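# Push two marked drive blanks home in a loose rack

## Task

Using the work order, find the two drive blanks labelled PUSH HOME and press each one in until it bottoms out and latches. All other blanks stay untouched. The rack is free-standing: it may tilt only a little (more fails the task) and must finish in its original spot. The blanks must stay latched on their own, without the robot holding them. Nothing may be pushed or knocked off the table.

## Robot and tools

Robot: two 6-joint arms, left_arm and right_arm, each ending in a two-finger gripper. Joint order, wherever joints are listed (rows, Joint positions, velocities, targets, torques): waist, shoulder, elbow, forearm roll, wrist pitch, wrist roll.

Frame: one shared scene frame. Origin on the table top midway between the arms, +x out over the table, +z up; left_arm sits on the +y side. The arm names are not image sides. Gripper poses in results are end_effector_position (metres) and end_effector_quat_wxyz, plus linear (m/s) and angular (rad/s) velocities. Printed positions can be off, worse at long reach. The gripper's fingers point along its own +z and close along its x; the reported point lies between the pads, and fingertips extend 17.5 mm past it. A flat block juts about 9 cm from the wrist-roll axis toward the gripper's -y and rotates with it, so watch its clearance. Turning only the wrist roll swings the pad midpoint on a 25 mm radius circle.

execute_actions(actions): a list of actions; an empty list just returns state and images. Each action is a table of up to 15 rows, one row per 1/30 s step; if shorter, the last row repeats to fill 15 steps. A row is 18 numbers in [-1, 1], both arms always included: left_arm's 6 joint values, then its gripper position, force_limit, speed; then the same 9 for right_arm. Joint values are offsets, not poses: measured from each joint's angle at the start of that action (not from the previous row; for a call's first action, from the last reported angles). Scale: 1.0 = 1.398 rad for waist and shoulder, 2.097 rad for elbow, 2.622 rad for the three wrist joints. Stated joint ranges: elbow -2.792 to 2.792 rad, all others -6.283 to 6.283 rad; real ends may differ by 0.010 rad. An action asking a joint more than 0.010 rad outward past its range is refused for both arms; a malformed action, or a first action failing this check, refuses the whole call. Joints asked beyond a real end stop there, and the result may say "joint sent to its limit" (its absence does not prove room remains).

Gripper numbers are absolute settings, not offsets. position: +1 fully open (50 mm), pads meet near -0.65, -1 means close until blocked. force_limit per pad: about 20 N at -1, 102 N at 0, 185 N at +1 (actual can run ~17 % higher). speed of the opening change: 20 mm/s at -1, 85 at 0, 150 at +1. To keep a gripper unchanged, resend its previous three numbers; 0 is a real command. Force and speed only apply after a position change of at least 0.01. object_status: 0 moving, 1 blocked while opening, 2 blocked while closing (a grip), 3 reached target or pads met. Opening in mm ≈ (250 - position_measured) × 0.202.

move(target, speed, blocking): target is one 18-number row as above; joint values are offsets from the Joint positions in the latest result that shows them. All joints travel proportionally, so grippers curve. speed (0.01 to 2, default 0.5) is the top rate in rad/s of the joint with the longest way to go. Paths last 0.5 to 10 s and ignore obstacles and the other arm. Gripper settings are sent at the start. blocking=false returns after 0.5 s while motion continues; then only wait or stop are accepted until an end is reported. The result adds a move: line giving the ending (done, off_target, moving, held, fault), limits=held or limits=none, and each arm's joint farthest from target.

wait(seconds): 0 to 10, the robot keeps its last command; returns early if a running move ends. stop(): brakes a running move; needs room. zoom_image(camera, region): region [x0, y0, x1, y1] in pixels, at most 504×504. Cameras: cam_head_left and cam_head_right (896x504), cam_left_wrist and cam_right_wrist (616x616). show_instructions(): shows the reference image (the work order marking which blanks to push). finished_scene(scene): pass the current scene's number once the goal holds; irreversible, and the result tells whether the task succeeded.

Motion limits: joint target rates capped at 2.09 rad/s (waist, shoulder), 3.14 (elbow), 3.93 (wrist joints), with 0.3 s ramp-up. Each target is kept within a lead of the measured angle (0.456, 0.683, 0.854 rad by joint group), and targets that would shift a gripper over 70 mm in one step are scaled back, so large moves span several actions. Joint targets shows what the joints are being driven to. "joint command not followed" and HELD in step readings mean the clearance check altered targets.

Safety: arms are stiff, so commanding even slightly past a firm contact can fault. Contact torque reaching a load limit (waist/shoulder 302, elbow 142, wrist joints 40 N m) or an external force of 144 N stops that arm for 10 s and drops the rest of the call. Faster moves hit harder. Keep the arms from striking each other. MOTOR HOT warns of overheating; overheating brakes the arm. The robot holds its last command while you think. For this job, push the marked blanks slowly and gently, brace or steady the unanchored rack if needed without tipping or sliding it, confirm the latch visually, then withdraw so nothing depends on the robot.

Each tool is called after ">>>" as name(argument=value, ...), one argument or row to a line, values as JSON.

## Session

>>> show_instructions(
)

>>> execute_actions(
  actions=[],
)

Reference images for this scene: work order.

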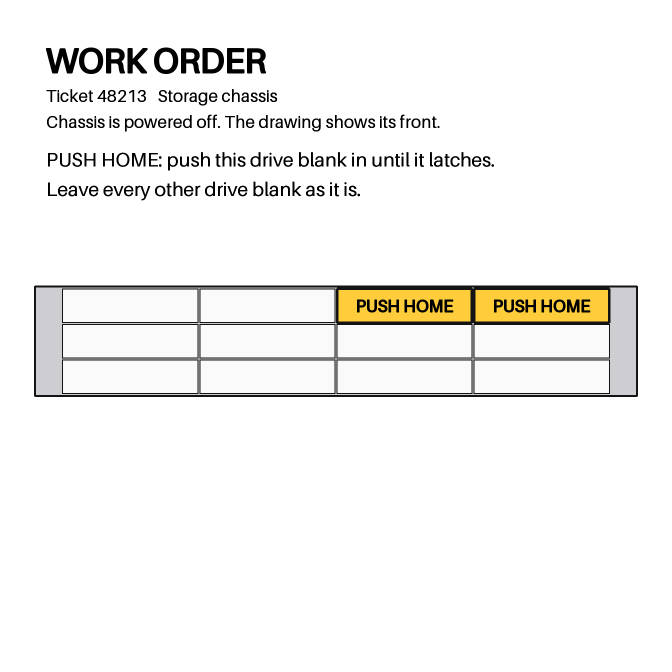

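Scene clock: 0.00 s.
left_arm: end_effector_position=(+0.9710, +0.7424, +0.2742) position_measured=3 object_status=3 end_effector_quat_wxyz=(+0.041, +0.911, -0.410, +0.019) end_effector_velocity=(+0.001, +0.000, +0.001) end_effector_angular_velocity=(+0.001, -0.004, -0.001) | right_arm: end_effector_position=(+0.0293, -0.2030, +0.3940) position_measured=3 object_status=3 end_effector_quat_wxyz=(+0.109, +0.074, +0.985, +0.107) end_effector_velocity=(+0.000, +0.000, +0.000) end_effector_angular_velocity=(+0.000, -0.000, -0.000)
Joint names: [waist, shoulder, elbow, forearm roll, wrist pitch, wrist roll]
Joint positions: left_arm=[-0.058  0.69   0.974 -0.089  1.489  2.556] | right_arm=[ 1.455 -0.421  2.044 -0.256  1.343  0.264]
Joint velocities: left_arm=[ 0.    -0.    -0.001  0.    -0.003  0.001] | right_arm=[-0.  0. -0. -0. -0.  0.]
Joint torques (N m, as the joint torque sensors report them, + toward a larger angle): no reading
Joint targets: left_arm=[-0.058 0.690 0.974 -0.089 1.489 2.556] | right_arm=[1.455 -0.421 2.044 -0.256 1.343 0.264]

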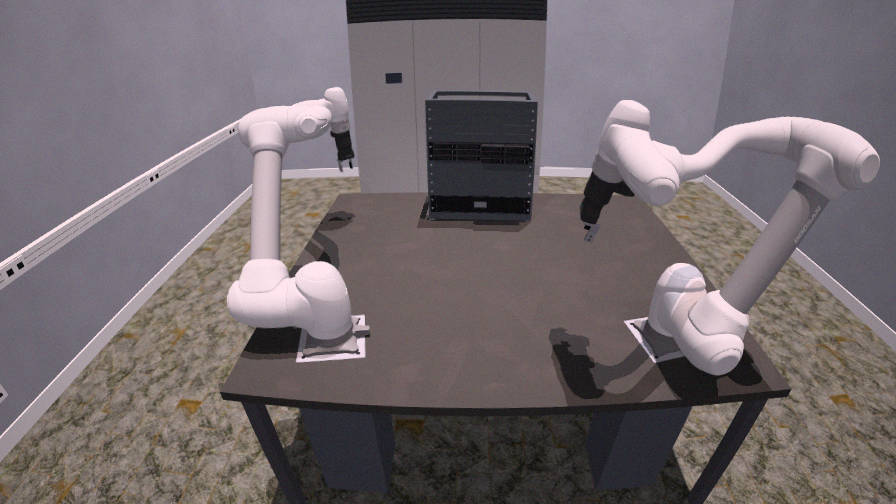

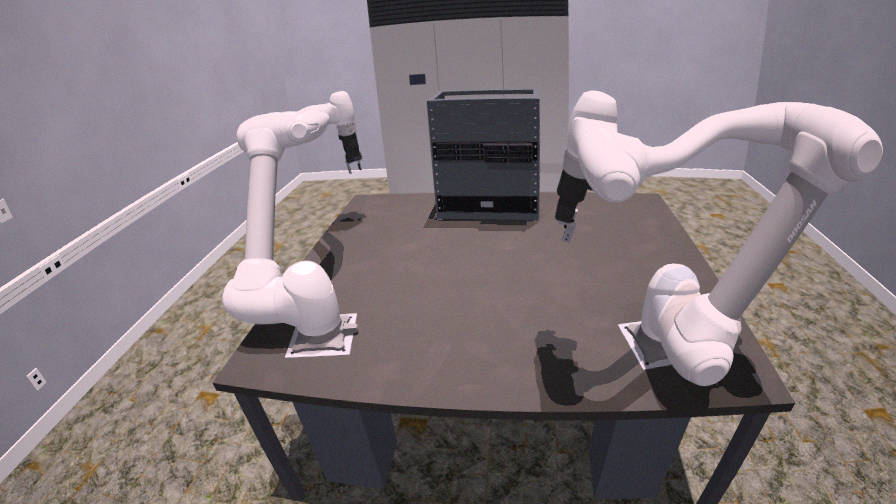

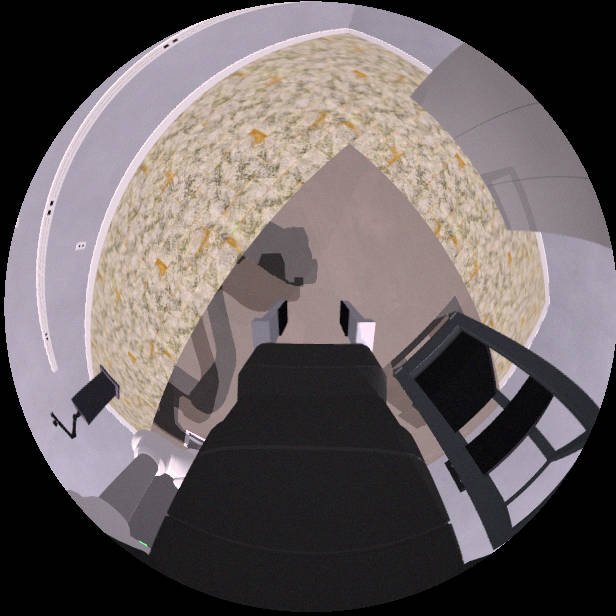

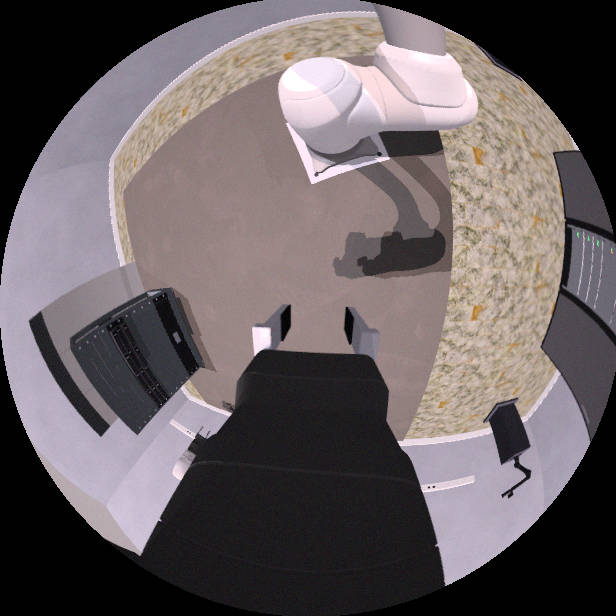

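>>> zoom_image(
  camera="cam_head_left",
  region=[400, 80, 560, 230],
)

>>> zoom_image(
  camera="cam_head_right",
  region=[400, 80, 560, 230],
)

Region (400, 80, 560, 230) of cam_head_left's 896x504 image, scaled by 3.150, with more detail than that image has; it fills the top 472 rows of this view, and the rest is white.

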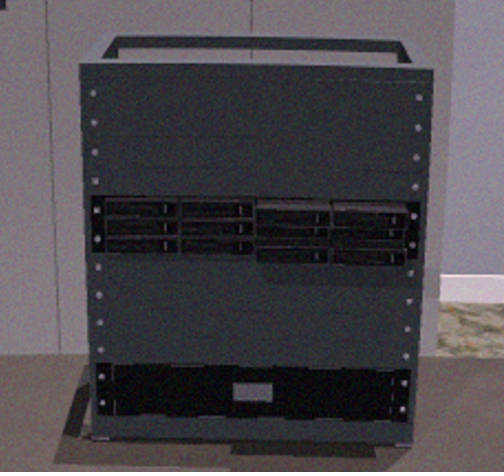

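Region (400, 80, 560, 230) of cam_head_right's 896x504 image, scaled by 3.150, with more detail than that image has; it fills the top 472 rows of this view, and the rest is white.

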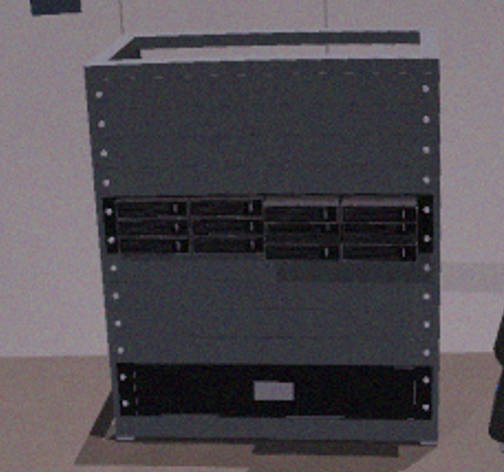

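>>> move(
  target=[-0.137,-0.35,0.489,0.732,-0.147,0.619,-1,-0.5,0, 0.6,0,0,0,0,0,-1,-0.5,0],
  speed=1.2,
)

Scene clock: 11.17 s.
left_arm: end_effector_position=(+0.7533, +0.8472, +0.3818) position_measured=252 object_status=3 end_effector_quat_wxyz=(+0.151, +0.259, +0.688, +0.661) end_effector_velocity=(-0.000, +0.000, +0.000) end_effector_angular_velocity=(+0.002, +0.001, +0.000) | right_arm: end_effector_position=(-0.2241, -0.3076, +0.3940) position_measured=252 object_status=3 end_effector_quat_wxyz=(+0.056, -0.333, +0.930, +0.143) end_effector_velocity=(+0.001, -0.000, -0.000) end_effector_angular_velocity=(-0.001, -0.001, -0.001)
Joint names: [waist, shoulder, elbow, forearm roll, wrist pitch, wrist roll]
Joint positions: left_arm=[-0.249  0.201  1.999  1.83   1.104  4.178] | right_arm=[ 2.294 -0.421  2.044 -0.256  1.343  0.264]
Joint velocities: left_arm=[-0.    -0.     0.001  0.001  0.002  0.002] | right_arm=[-0.    -0.     0.001 -0.     0.001  0.   ]
Joint torques (N m, as the joint torque sensors report them, + toward a larger angle): left_arm=[  0.28 -64.82 -39.31   1.05   2.17   0.09] | right_arm=[  0.15   1.56 -43.13   2.6   -0.67   0.19]
Joint targets: left_arm=[-0.249 0.201 1.999 1.830 1.104 4.178] | right_arm=[2.294 -0.421 2.044 -0.256 1.343 0.264]
move: done; limits=none; left_arm: farthest joint: the waist, 0.000 radians from its target (0.192 radians at the start); right_arm: farthest joint: the waist, 0.000 radians from its target (0.839 radians at the start)

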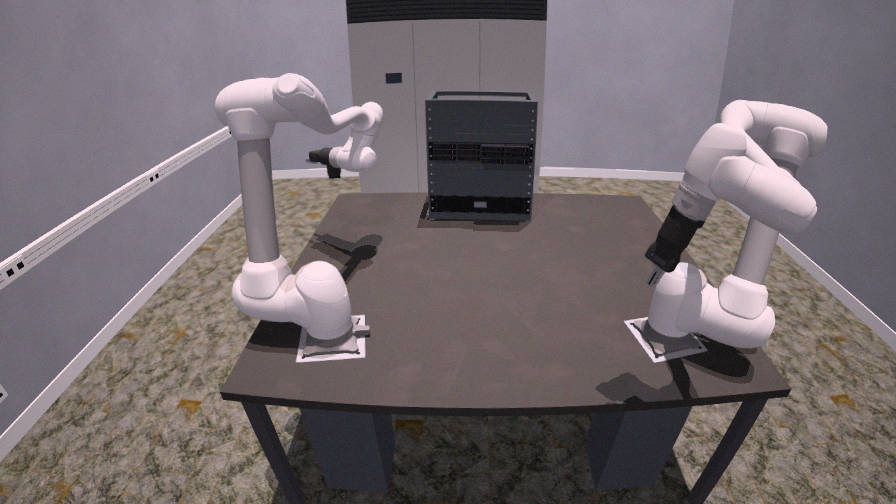

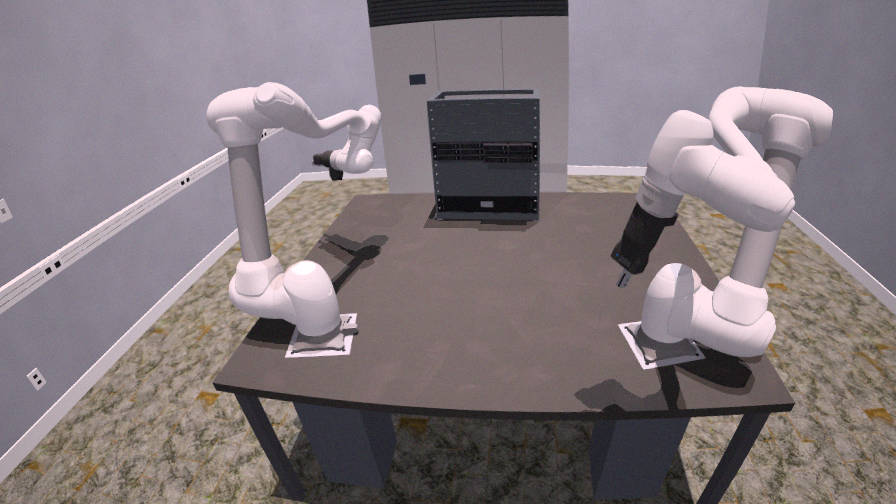

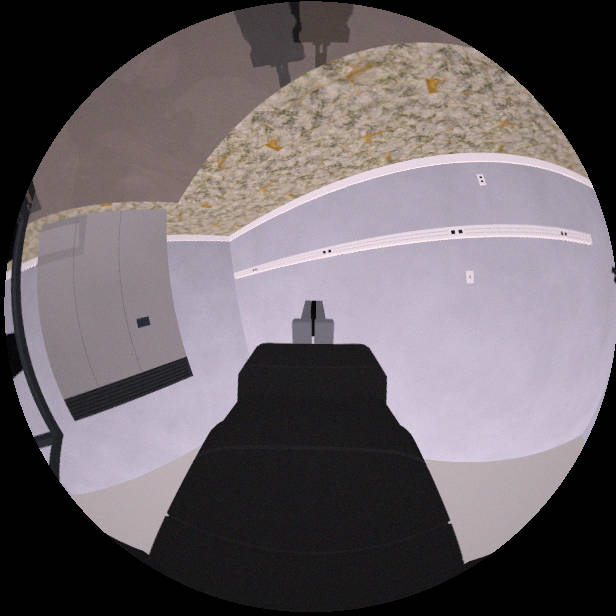

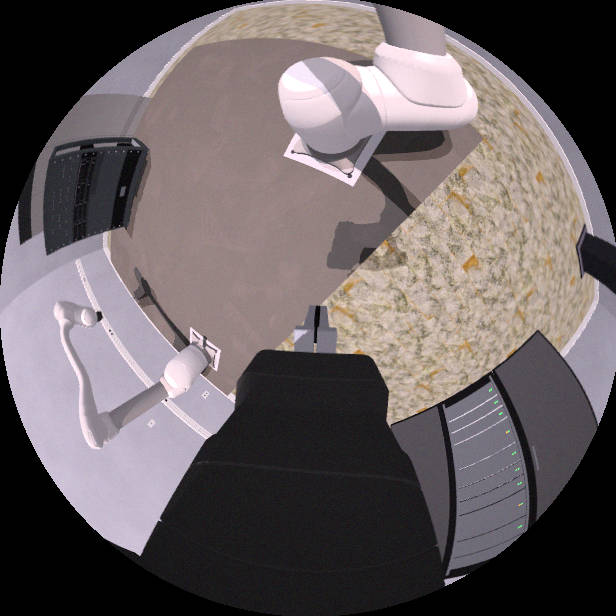

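>>> move(
  target=[-0.6,0,0,0,0,0,-1,-0.5,0, 0,0,0,0,0,0,-1,-0.5,0],
  speed=1.2,
)

Scene clock: 14.43 s.
left_arm: end_effector_position=(+0.6957, +0.2129, +0.3818) position_measured=252 object_status=3 end_effector_quat_wxyz=(+0.407, +0.517, +0.523, +0.542) end_effector_velocity=(-0.000, -0.000, -0.001) end_effector_angular_velocity=(+0.001, +0.000, -0.000) | right_arm: end_effector_position=(-0.2242, -0.3076, +0.3940) position_measured=252 object_status=3 end_effector_quat_wxyz=(+0.056, -0.333, +0.930, +0.143) end_effector_velocity=(+0.000, +0.000, +0.000) end_effector_angular_velocity=(+0.001, -0.000, -0.000)
Joint names: [waist, shoulder, elbow, forearm roll, wrist pitch, wrist roll]
Joint positions: left_arm=[-1.088  0.201  1.999  1.83   1.104  4.178] | right_arm=[ 2.294 -0.421  2.044 -0.256  1.343  0.264]
Joint velocities: left_arm=[-0.     0.001  0.001  0.     0.    -0.   ] | right_arm=[ 0.    -0.    -0.    -0.001  0.     0.   ]
Joint torques (N m, as the joint torque sensors report them, + toward a larger angle): left_arm=[  1.85 -63.44 -39.5    0.91   2.13  -0.28] | right_arm=[  0.25   2.02 -43.17   2.55  -0.52   0.32]
Joint targets: left_arm=[-1.088 0.201 1.999 1.830 1.104 4.178] | right_arm=[2.294 -0.421 2.044 -0.256 1.343 0.264]
move: done; limits=none; left_arm: farthest joint: the waist, 0.000 radians from its target (0.839 radians at the start); right_arm: farthest joint: the waist, 0.000 radians from its target (0.000 radians at the start)

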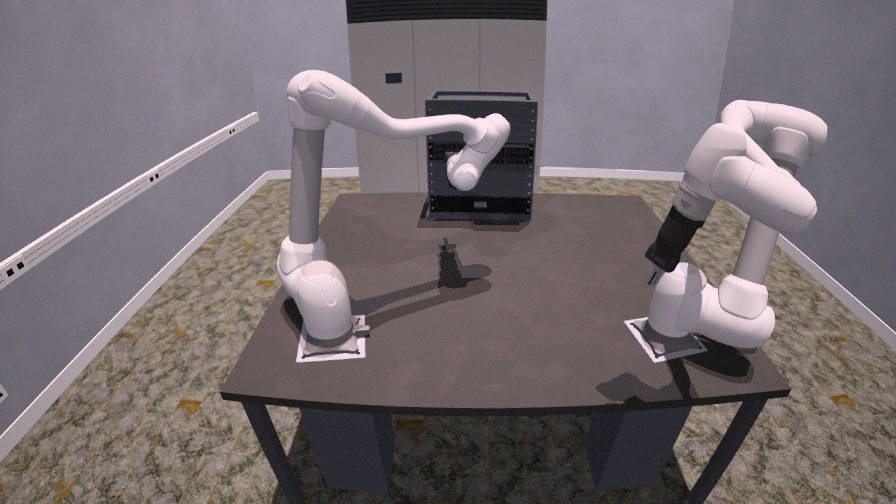

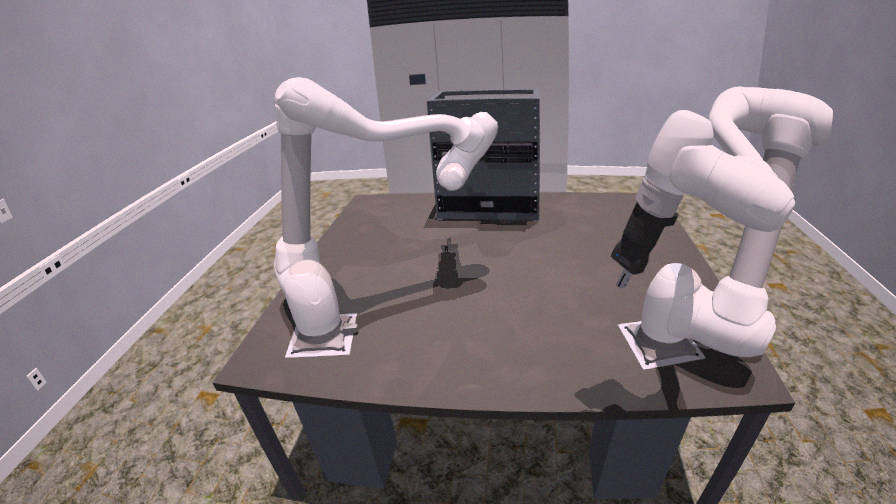

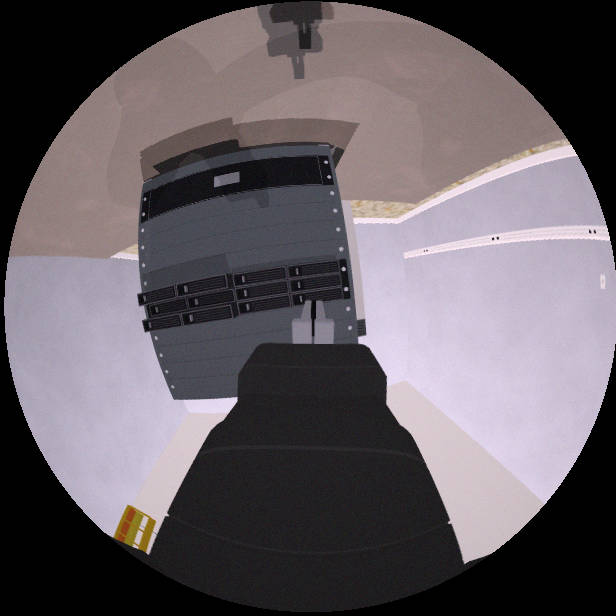

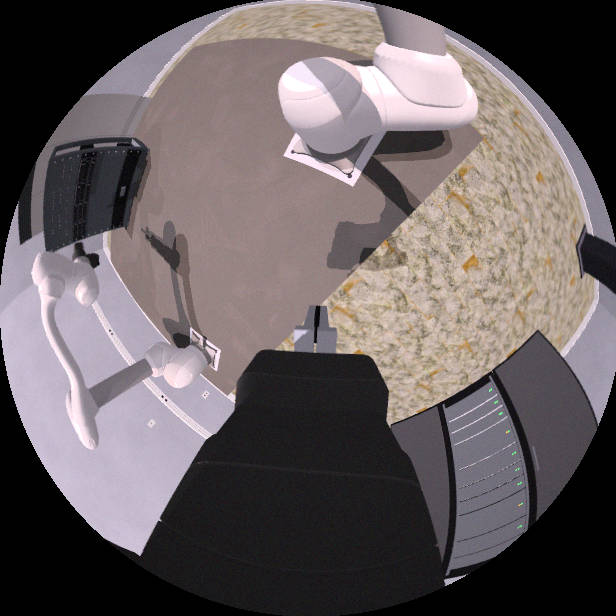

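>>> move(
  target=[-0.0897,0.1177,-0.1502,0.0055,-0.0051,-0.0046,-1,-0.5,0, 0,0,0,0,0,0,-1,-0.5,0],
  speed=0.6,
)

>>> zoom_image(
  camera="cam_left_wrist",
  region=[108, 150, 508, 400],
)

Scene clock: 19.00 s.
left_arm: end_effector_position=(+0.7194, -0.0014, +0.4487) position_measured=252 object_status=3 end_effector_quat_wxyz=(+0.500, +0.501, +0.500, +0.499) end_effector_velocity=(+0.000, -0.001, +0.001) end_effector_angular_velocity=(-0.002, +0.000, -0.001) | right_arm: end_effector_position=(-0.2241, -0.3076, +0.3940) position_measured=252 object_status=3 end_effector_quat_wxyz=(+0.056, -0.333, +0.930, +0.143) end_effector_velocity=(+0.000, -0.000, -0.000) end_effector_angular_velocity=(-0.000, -0.001, -0.000)
Joint names: [waist, shoulder, elbow, forearm roll, wrist pitch, wrist roll]
Joint positions: left_arm=[-1.214  0.365  1.684  1.844  1.09   4.166] | right_arm=[ 2.294 -0.421  2.044 -0.256  1.343  0.264]
Joint velocities: left_arm=[ 0.     0.    -0.001 -0.    -0.001 -0.001] | right_arm=[-0.     0.     0.001 -0.     0.001  0.   ]
Joint torques (N m, as the joint torque sensors report them, + toward a larger angle): left_arm=[  0.89 -83.12 -42.31   1.03   1.57  -0.04] | right_arm=[ -0.06   2.53 -43.65   2.57  -0.74   0.37]
Joint targets: left_arm=[-1.214 0.366 1.684 1.844 1.090 4.166] | right_arm=[2.294 -0.421 2.044 -0.256 1.343 0.264]
move: done; limits=none; left_arm: farthest joint: the waist, 0.000 radians from its target (0.125 radians at the start); right_arm: farthest joint: the waist, 0.000 radians from its target (0.000 radians at the start)

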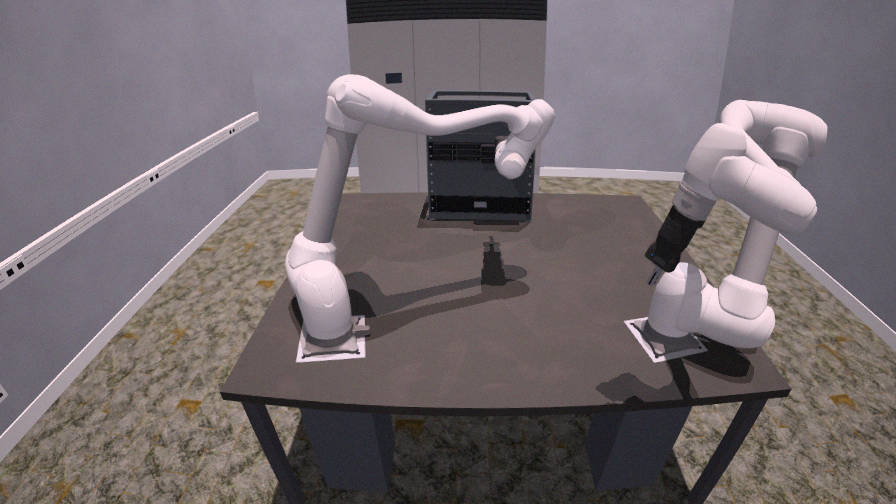

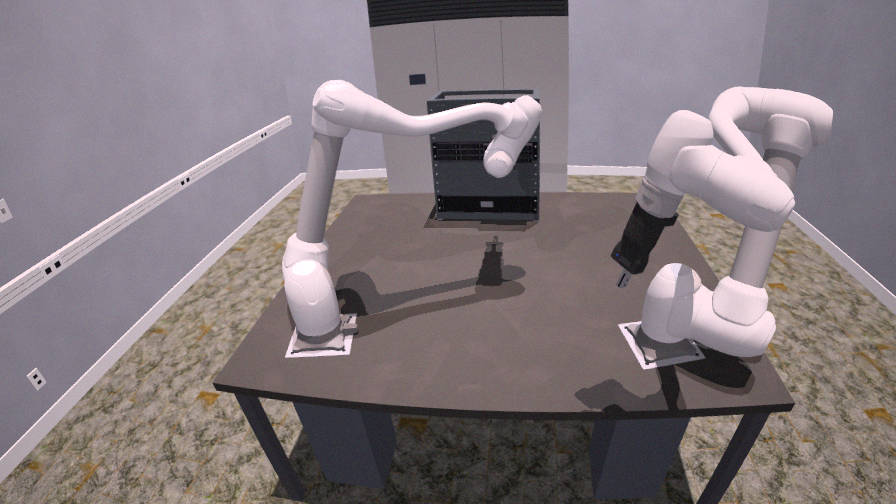

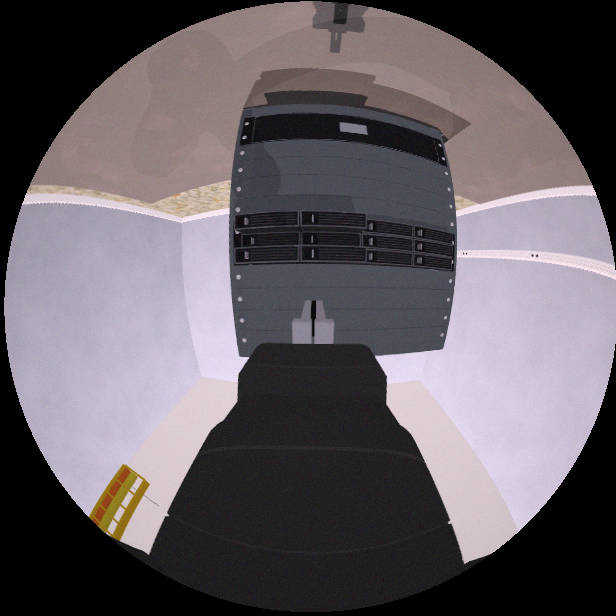

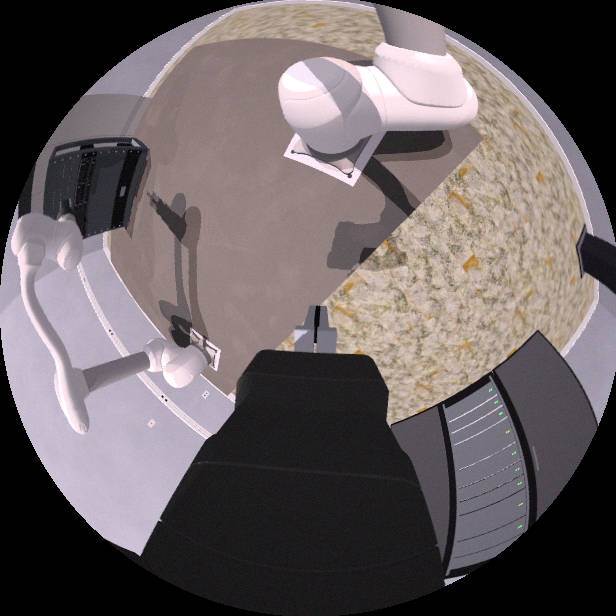

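Region (108, 150, 508, 400) of cam_left_wrist's 616x616 image, scaled by 1.260, with more detail than that image has; it fills the top 315 rows of this view, and the rest is white.

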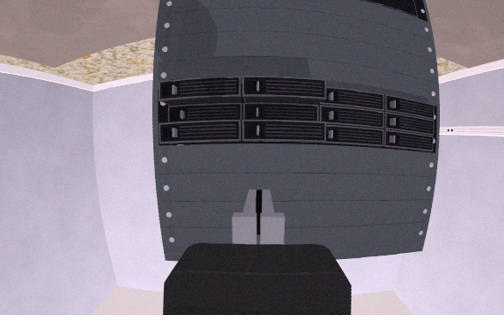

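>>> move(
  target=[0.0529,-0.0096,0,0.0142,-0.0251,-0.0024,-1,-0.5,0, 0,0,0,0,0,0,-1,-0.5,0],
  speed=0.3,
)

>>> zoom_image(
  camera="cam_left_wrist",
  region=[108, 150, 508, 400],
)

Scene clock: 22.87 s.
left_arm: end_effector_position=(+0.7598, +0.0338, +0.4585) position_measured=252 object_status=3 end_effector_quat_wxyz=(+0.500, +0.500, +0.499, +0.500) end_effector_velocity=(+0.000, -0.000, +0.000) end_effector_angular_velocity=(-0.000, +0.000, -0.000) | right_arm: end_effector_position=(-0.2242, -0.3076, +0.3940) position_measured=252 object_status=3 end_effector_quat_wxyz=(+0.056, -0.333, +0.930, +0.143) end_effector_velocity=(-0.000, +0.000, +0.000) end_effector_angular_velocity=(+0.000, -0.000, -0.000)
Joint names: [waist, shoulder, elbow, forearm roll, wrist pitch, wrist roll]
Joint positions: left_arm=[-1.14   0.352  1.684  1.881  1.024  4.16 ] | right_arm=[ 2.294 -0.421  2.044 -0.256  1.343  0.264]
Joint velocities: left_arm=[ 0.    -0.    -0.001 -0.    -0.001  0.001] | right_arm=[ 0.  0. -0. -0. -0.  0.]
Joint torques (N m, as the joint torque sensors report them, + toward a larger angle): left_arm=[  1.66 -83.75 -43.25   0.74   1.6   -0.29] | right_arm=[ -0.44   0.29 -43.32   2.4   -0.57  -0.05]
Joint targets: left_arm=[-1.140 0.352 1.684 1.881 1.024 4.160] | right_arm=[2.294 -0.421 2.044 -0.256 1.343 0.264]
move: done; limits=none; left_arm: farthest joint: the waist, 0.000 radians from its target (0.073 radians at the start); right_arm: farthest joint: the waist, 0.000 radians from its target (0.000 radians at the start)

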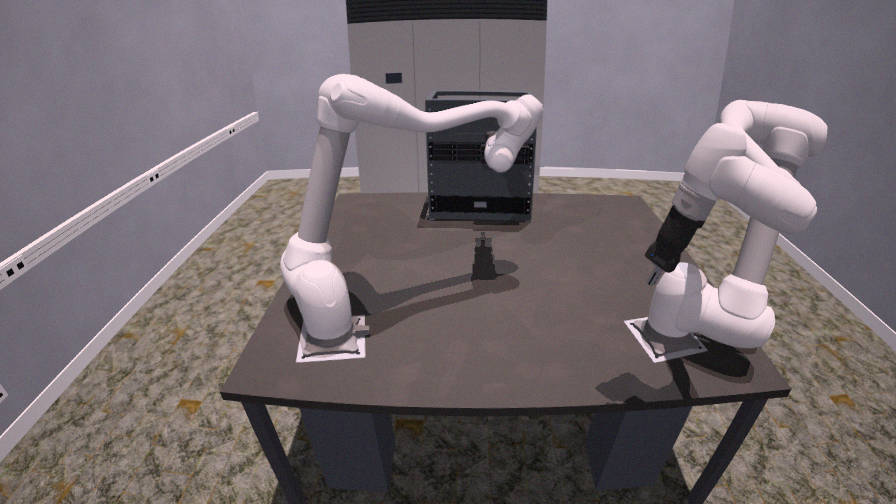

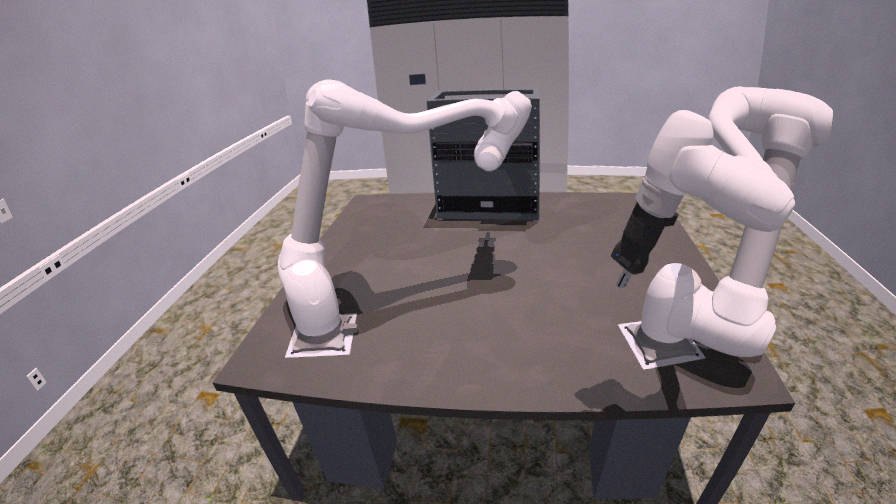

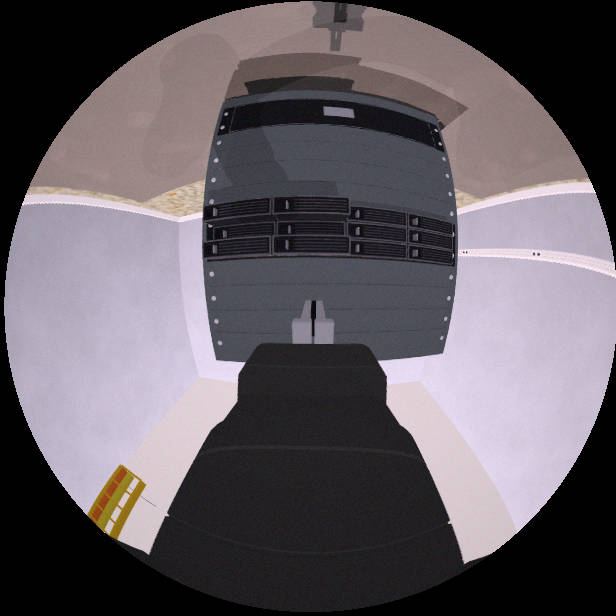

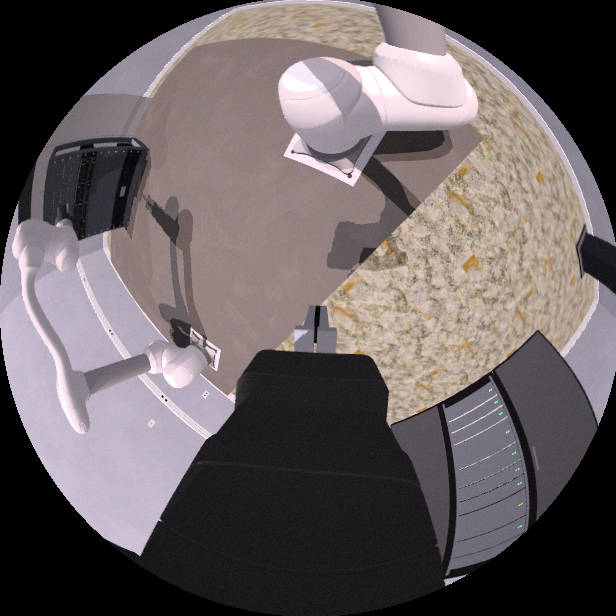

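Region (108, 150, 508, 400) of cam_left_wrist's 616x616 image, scaled by 1.260, with more detail than that image has; it fills the top 315 rows of this view, and the rest is white.

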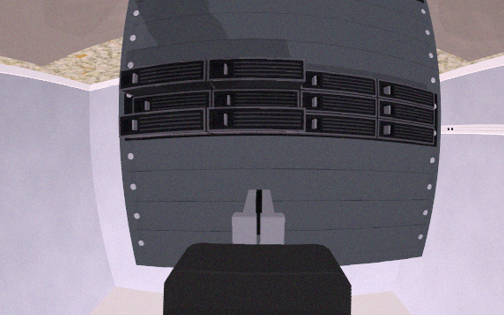

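>>> execute_actions(
  actions=[
    [[0,0,0,0,0,0,-1,-0.5,0,0.05,0,0,0,0,0,-1,-0.5,0]],
  ],
)

>>> zoom_image(
  camera="cam_right_wrist",
  region=[0, 120, 200, 300],
)

Scene clock: 29.60 s.
left_arm: end_effector_position=(+0.7598, +0.0338, +0.4585) position_measured=252 object_status=3 end_effector_quat_wxyz=(+0.500, +0.501, +0.499, +0.500) end_effector_velocity=(-0.000, +0.000, -0.001) end_effector_angular_velocity=(+0.002, +0.001, +0.000) | right_arm: end_effector_position=(-0.2398, -0.3252, +0.3940) position_measured=252 object_status=3 end_effector_quat_wxyz=(+0.051, -0.366, +0.918, +0.145) end_effector_velocity=(-0.000, +0.000, +0.000) end_effector_angular_velocity=(+0.001, +0.000, +0.001)
Joint names: [waist, shoulder, elbow, forearm roll, wrist pitch, wrist roll]
Joint positions: left_arm=[-1.14   0.352  1.684  1.881  1.024  4.16 ] | right_arm=[ 2.364 -0.421  2.044 -0.256  1.343  0.264]
Joint velocities: left_arm=[ 0.     0.     0.001 -0.    -0.     0.001] | right_arm=[-0.    -0.     0.    -0.    -0.001 -0.   ]
Joint torques (N m, as the joint torque sensors report them, + toward a larger angle): left_arm=[  2.11 -82.84 -42.99   0.82   1.95  -0.27] | right_arm=[ -1.53   2.76 -44.     2.61  -0.74   0.47]
Joint targets: left_arm=[-1.140 0.352 1.684 1.881 1.024 4.160] | right_arm=[2.364 -0.421 2.044 -0.256 1.343 0.264]
Step readings (joint positions):
0: left_arm=[-1.140 0.352 1.684 1.881 1.024 4.160] | right_arm=[2.294 -0.421 2.044 -0.256 1.343 0.264]
1: left_arm=[-1.140 0.352 1.684 1.881 1.024 4.160] | right_arm=[2.294 -0.421 2.044 -0.256 1.343 0.264]
2: left_arm=[-1.140 0.352 1.684 1.881 1.024 4.160] | right_arm=[2.299 -0.421 2.044 -0.256 1.343 0.264]
4: left_arm=[-1.140 0.352 1.684 1.881 1.024 4.160] | right_arm=[2.331 -0.421 2.044 -0.256 1.343 0.264]
8: left_arm=[-1.140 0.352 1.684 1.881 1.024 4.160] | right_arm=[2.364 -0.421 2.044 -0.256 1.343 0.264]
15: Joint positions above

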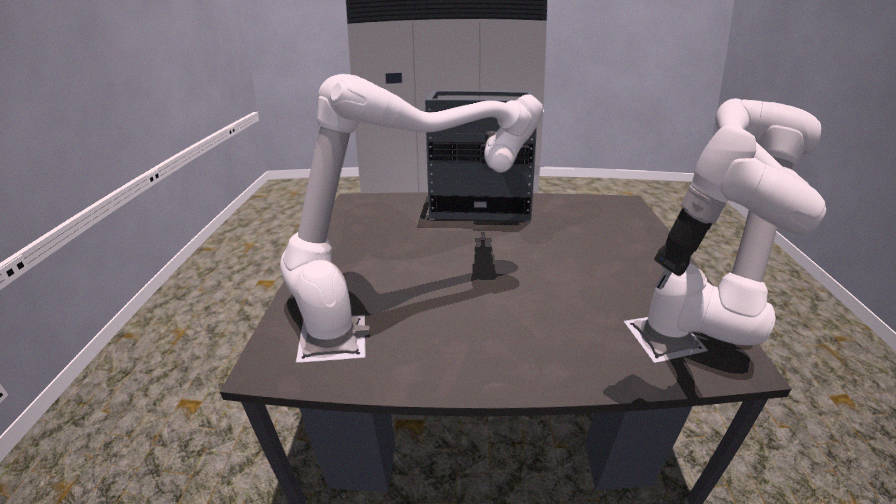

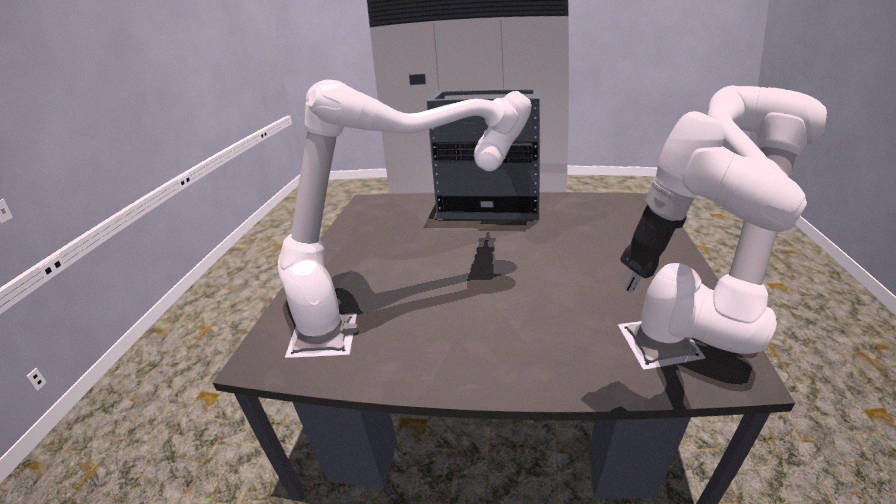

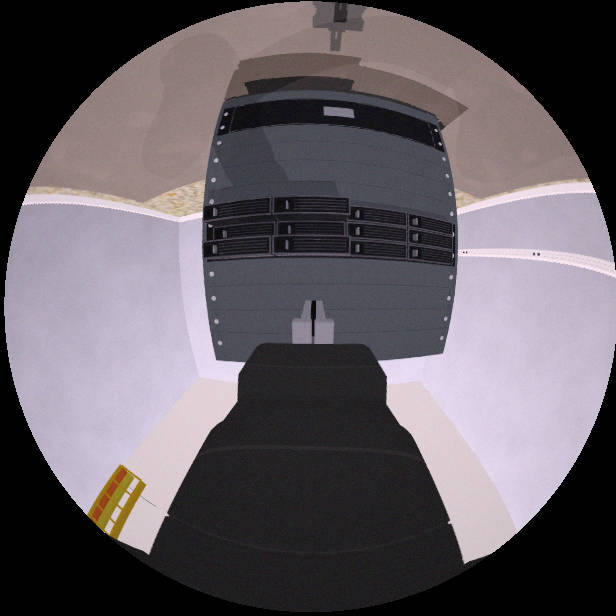

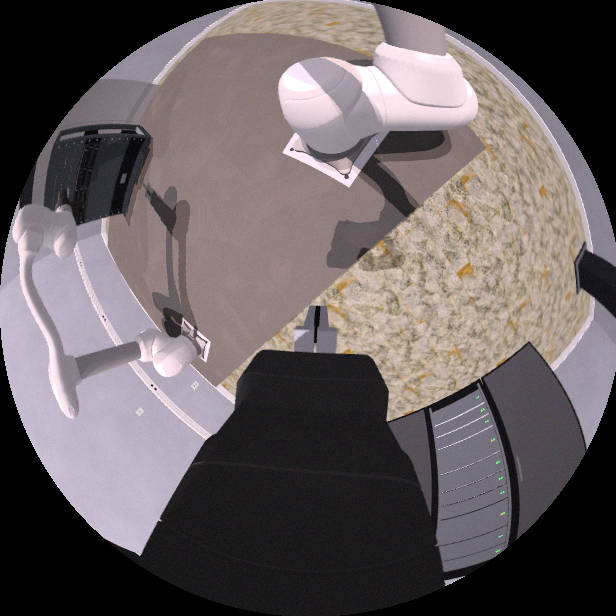

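Region (0, 120, 200, 300) of cam_right_wrist's 616x616 image, scaled by 2.520, with more detail than that image has; it fills the top 454 rows of this view, and the rest is white.

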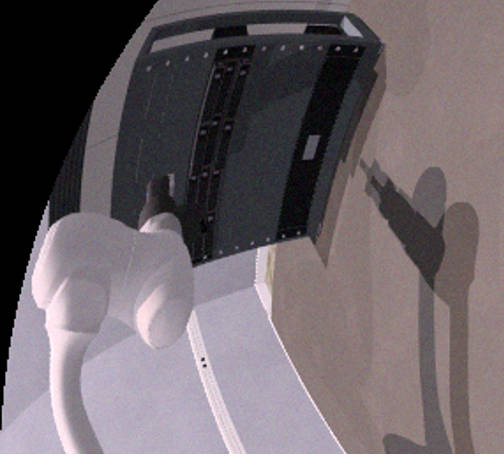

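>>> move(
  target=[-0.0082,0.0157,0.0234,0.0123,0.0124,-0.0285,-1,-0.5,0, 0,0,0,0,0,0,-1,-0.5,0],
  speed=0.3,
)

>>> zoom_image(
  camera="cam_left_wrist",
  region=[108, 150, 508, 400],
)

Scene clock: 32.50 s.
left_arm: end_effector_position=(+0.7497, +0.0340, +0.4189) position_measured=252 object_status=3 end_effector_quat_wxyz=(+0.500, +0.500, +0.500, +0.500) end_effector_velocity=(-0.000, -0.000, -0.001) end_effector_angular_velocity=(-0.001, +0.000, -0.000) | right_arm: end_effector_position=(-0.2398, -0.3253, +0.3940) position_measured=252 object_status=3 end_effector_quat_wxyz=(+0.051, -0.366, +0.918, +0.145) end_effector_velocity=(-0.000, +0.001, +0.000) end_effector_angular_velocity=(+0.002, +0.001, +0.001)
Joint names: [waist, shoulder, elbow, forearm roll, wrist pitch, wrist roll]
Joint positions: left_arm=[-1.151  0.374  1.734  1.914  1.057  4.085] | right_arm=[ 2.364 -0.421  2.044 -0.256  1.343  0.264]
Joint velocities: left_arm=[-0.     0.     0.001  0.    -0.    -0.002] | right_arm=[ 0.     0.    -0.    -0.001 -0.002 -0.   ]
Joint torques (N m, as the joint torque sensors report them, + toward a larger angle): left_arm=[  0.11 -83.2  -41.91   0.61   2.02  -0.26] | right_arm=[  0.06   1.93 -42.77   2.32  -0.76   0.14]
Joint targets: left_arm=[-1.151 0.374 1.734 1.914 1.057 4.085] | right_arm=[2.364 -0.421 2.044 -0.256 1.343 0.264]
move: done; limits=none; left_arm: farthest joint: the waist, 0.000 radians from its target (0.012 radians at the start); right_arm: farthest joint: the waist, 0.000 radians from its target (0.000 radians at the start)

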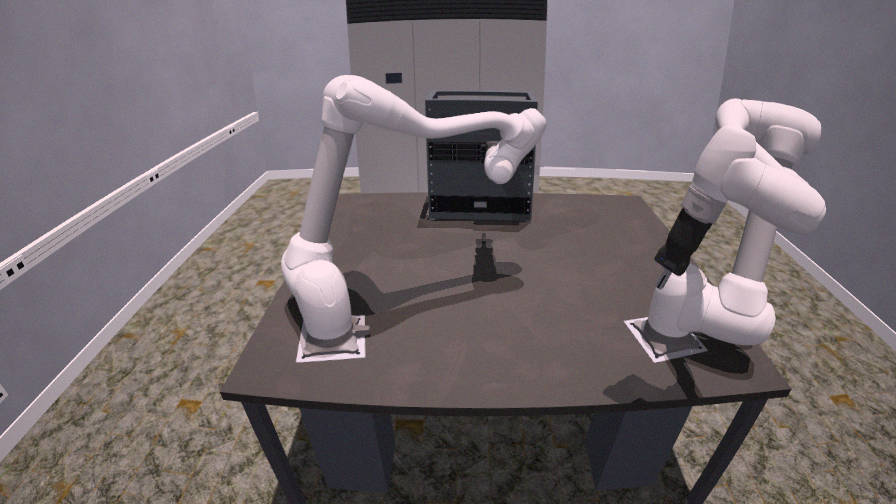

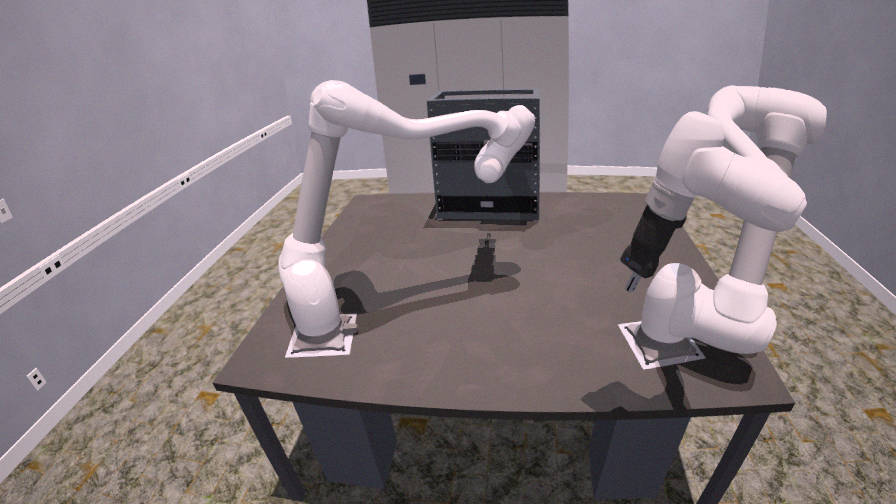

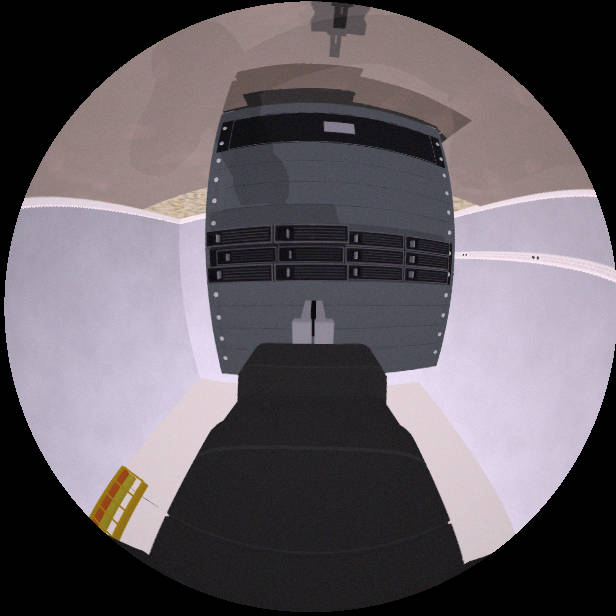

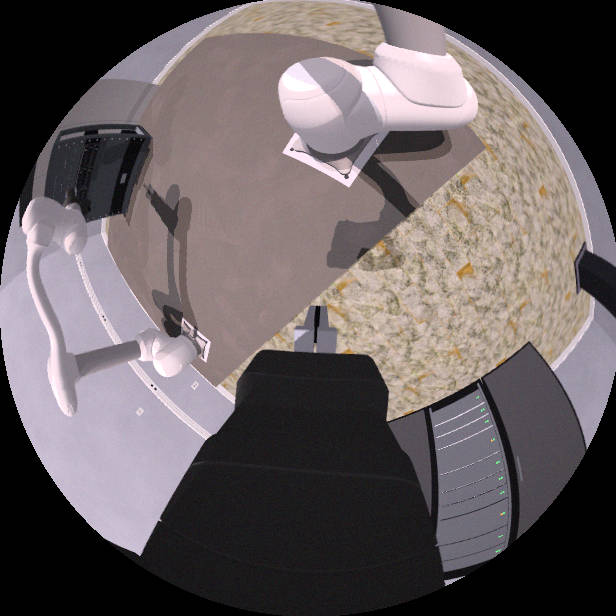

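Region (108, 150, 508, 400) of cam_left_wrist's 616x616 image, scaled by 1.260, with more detail than that image has; it fills the top 315 rows of this view, and the rest is white.

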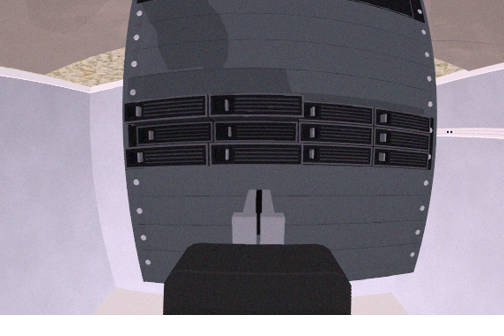

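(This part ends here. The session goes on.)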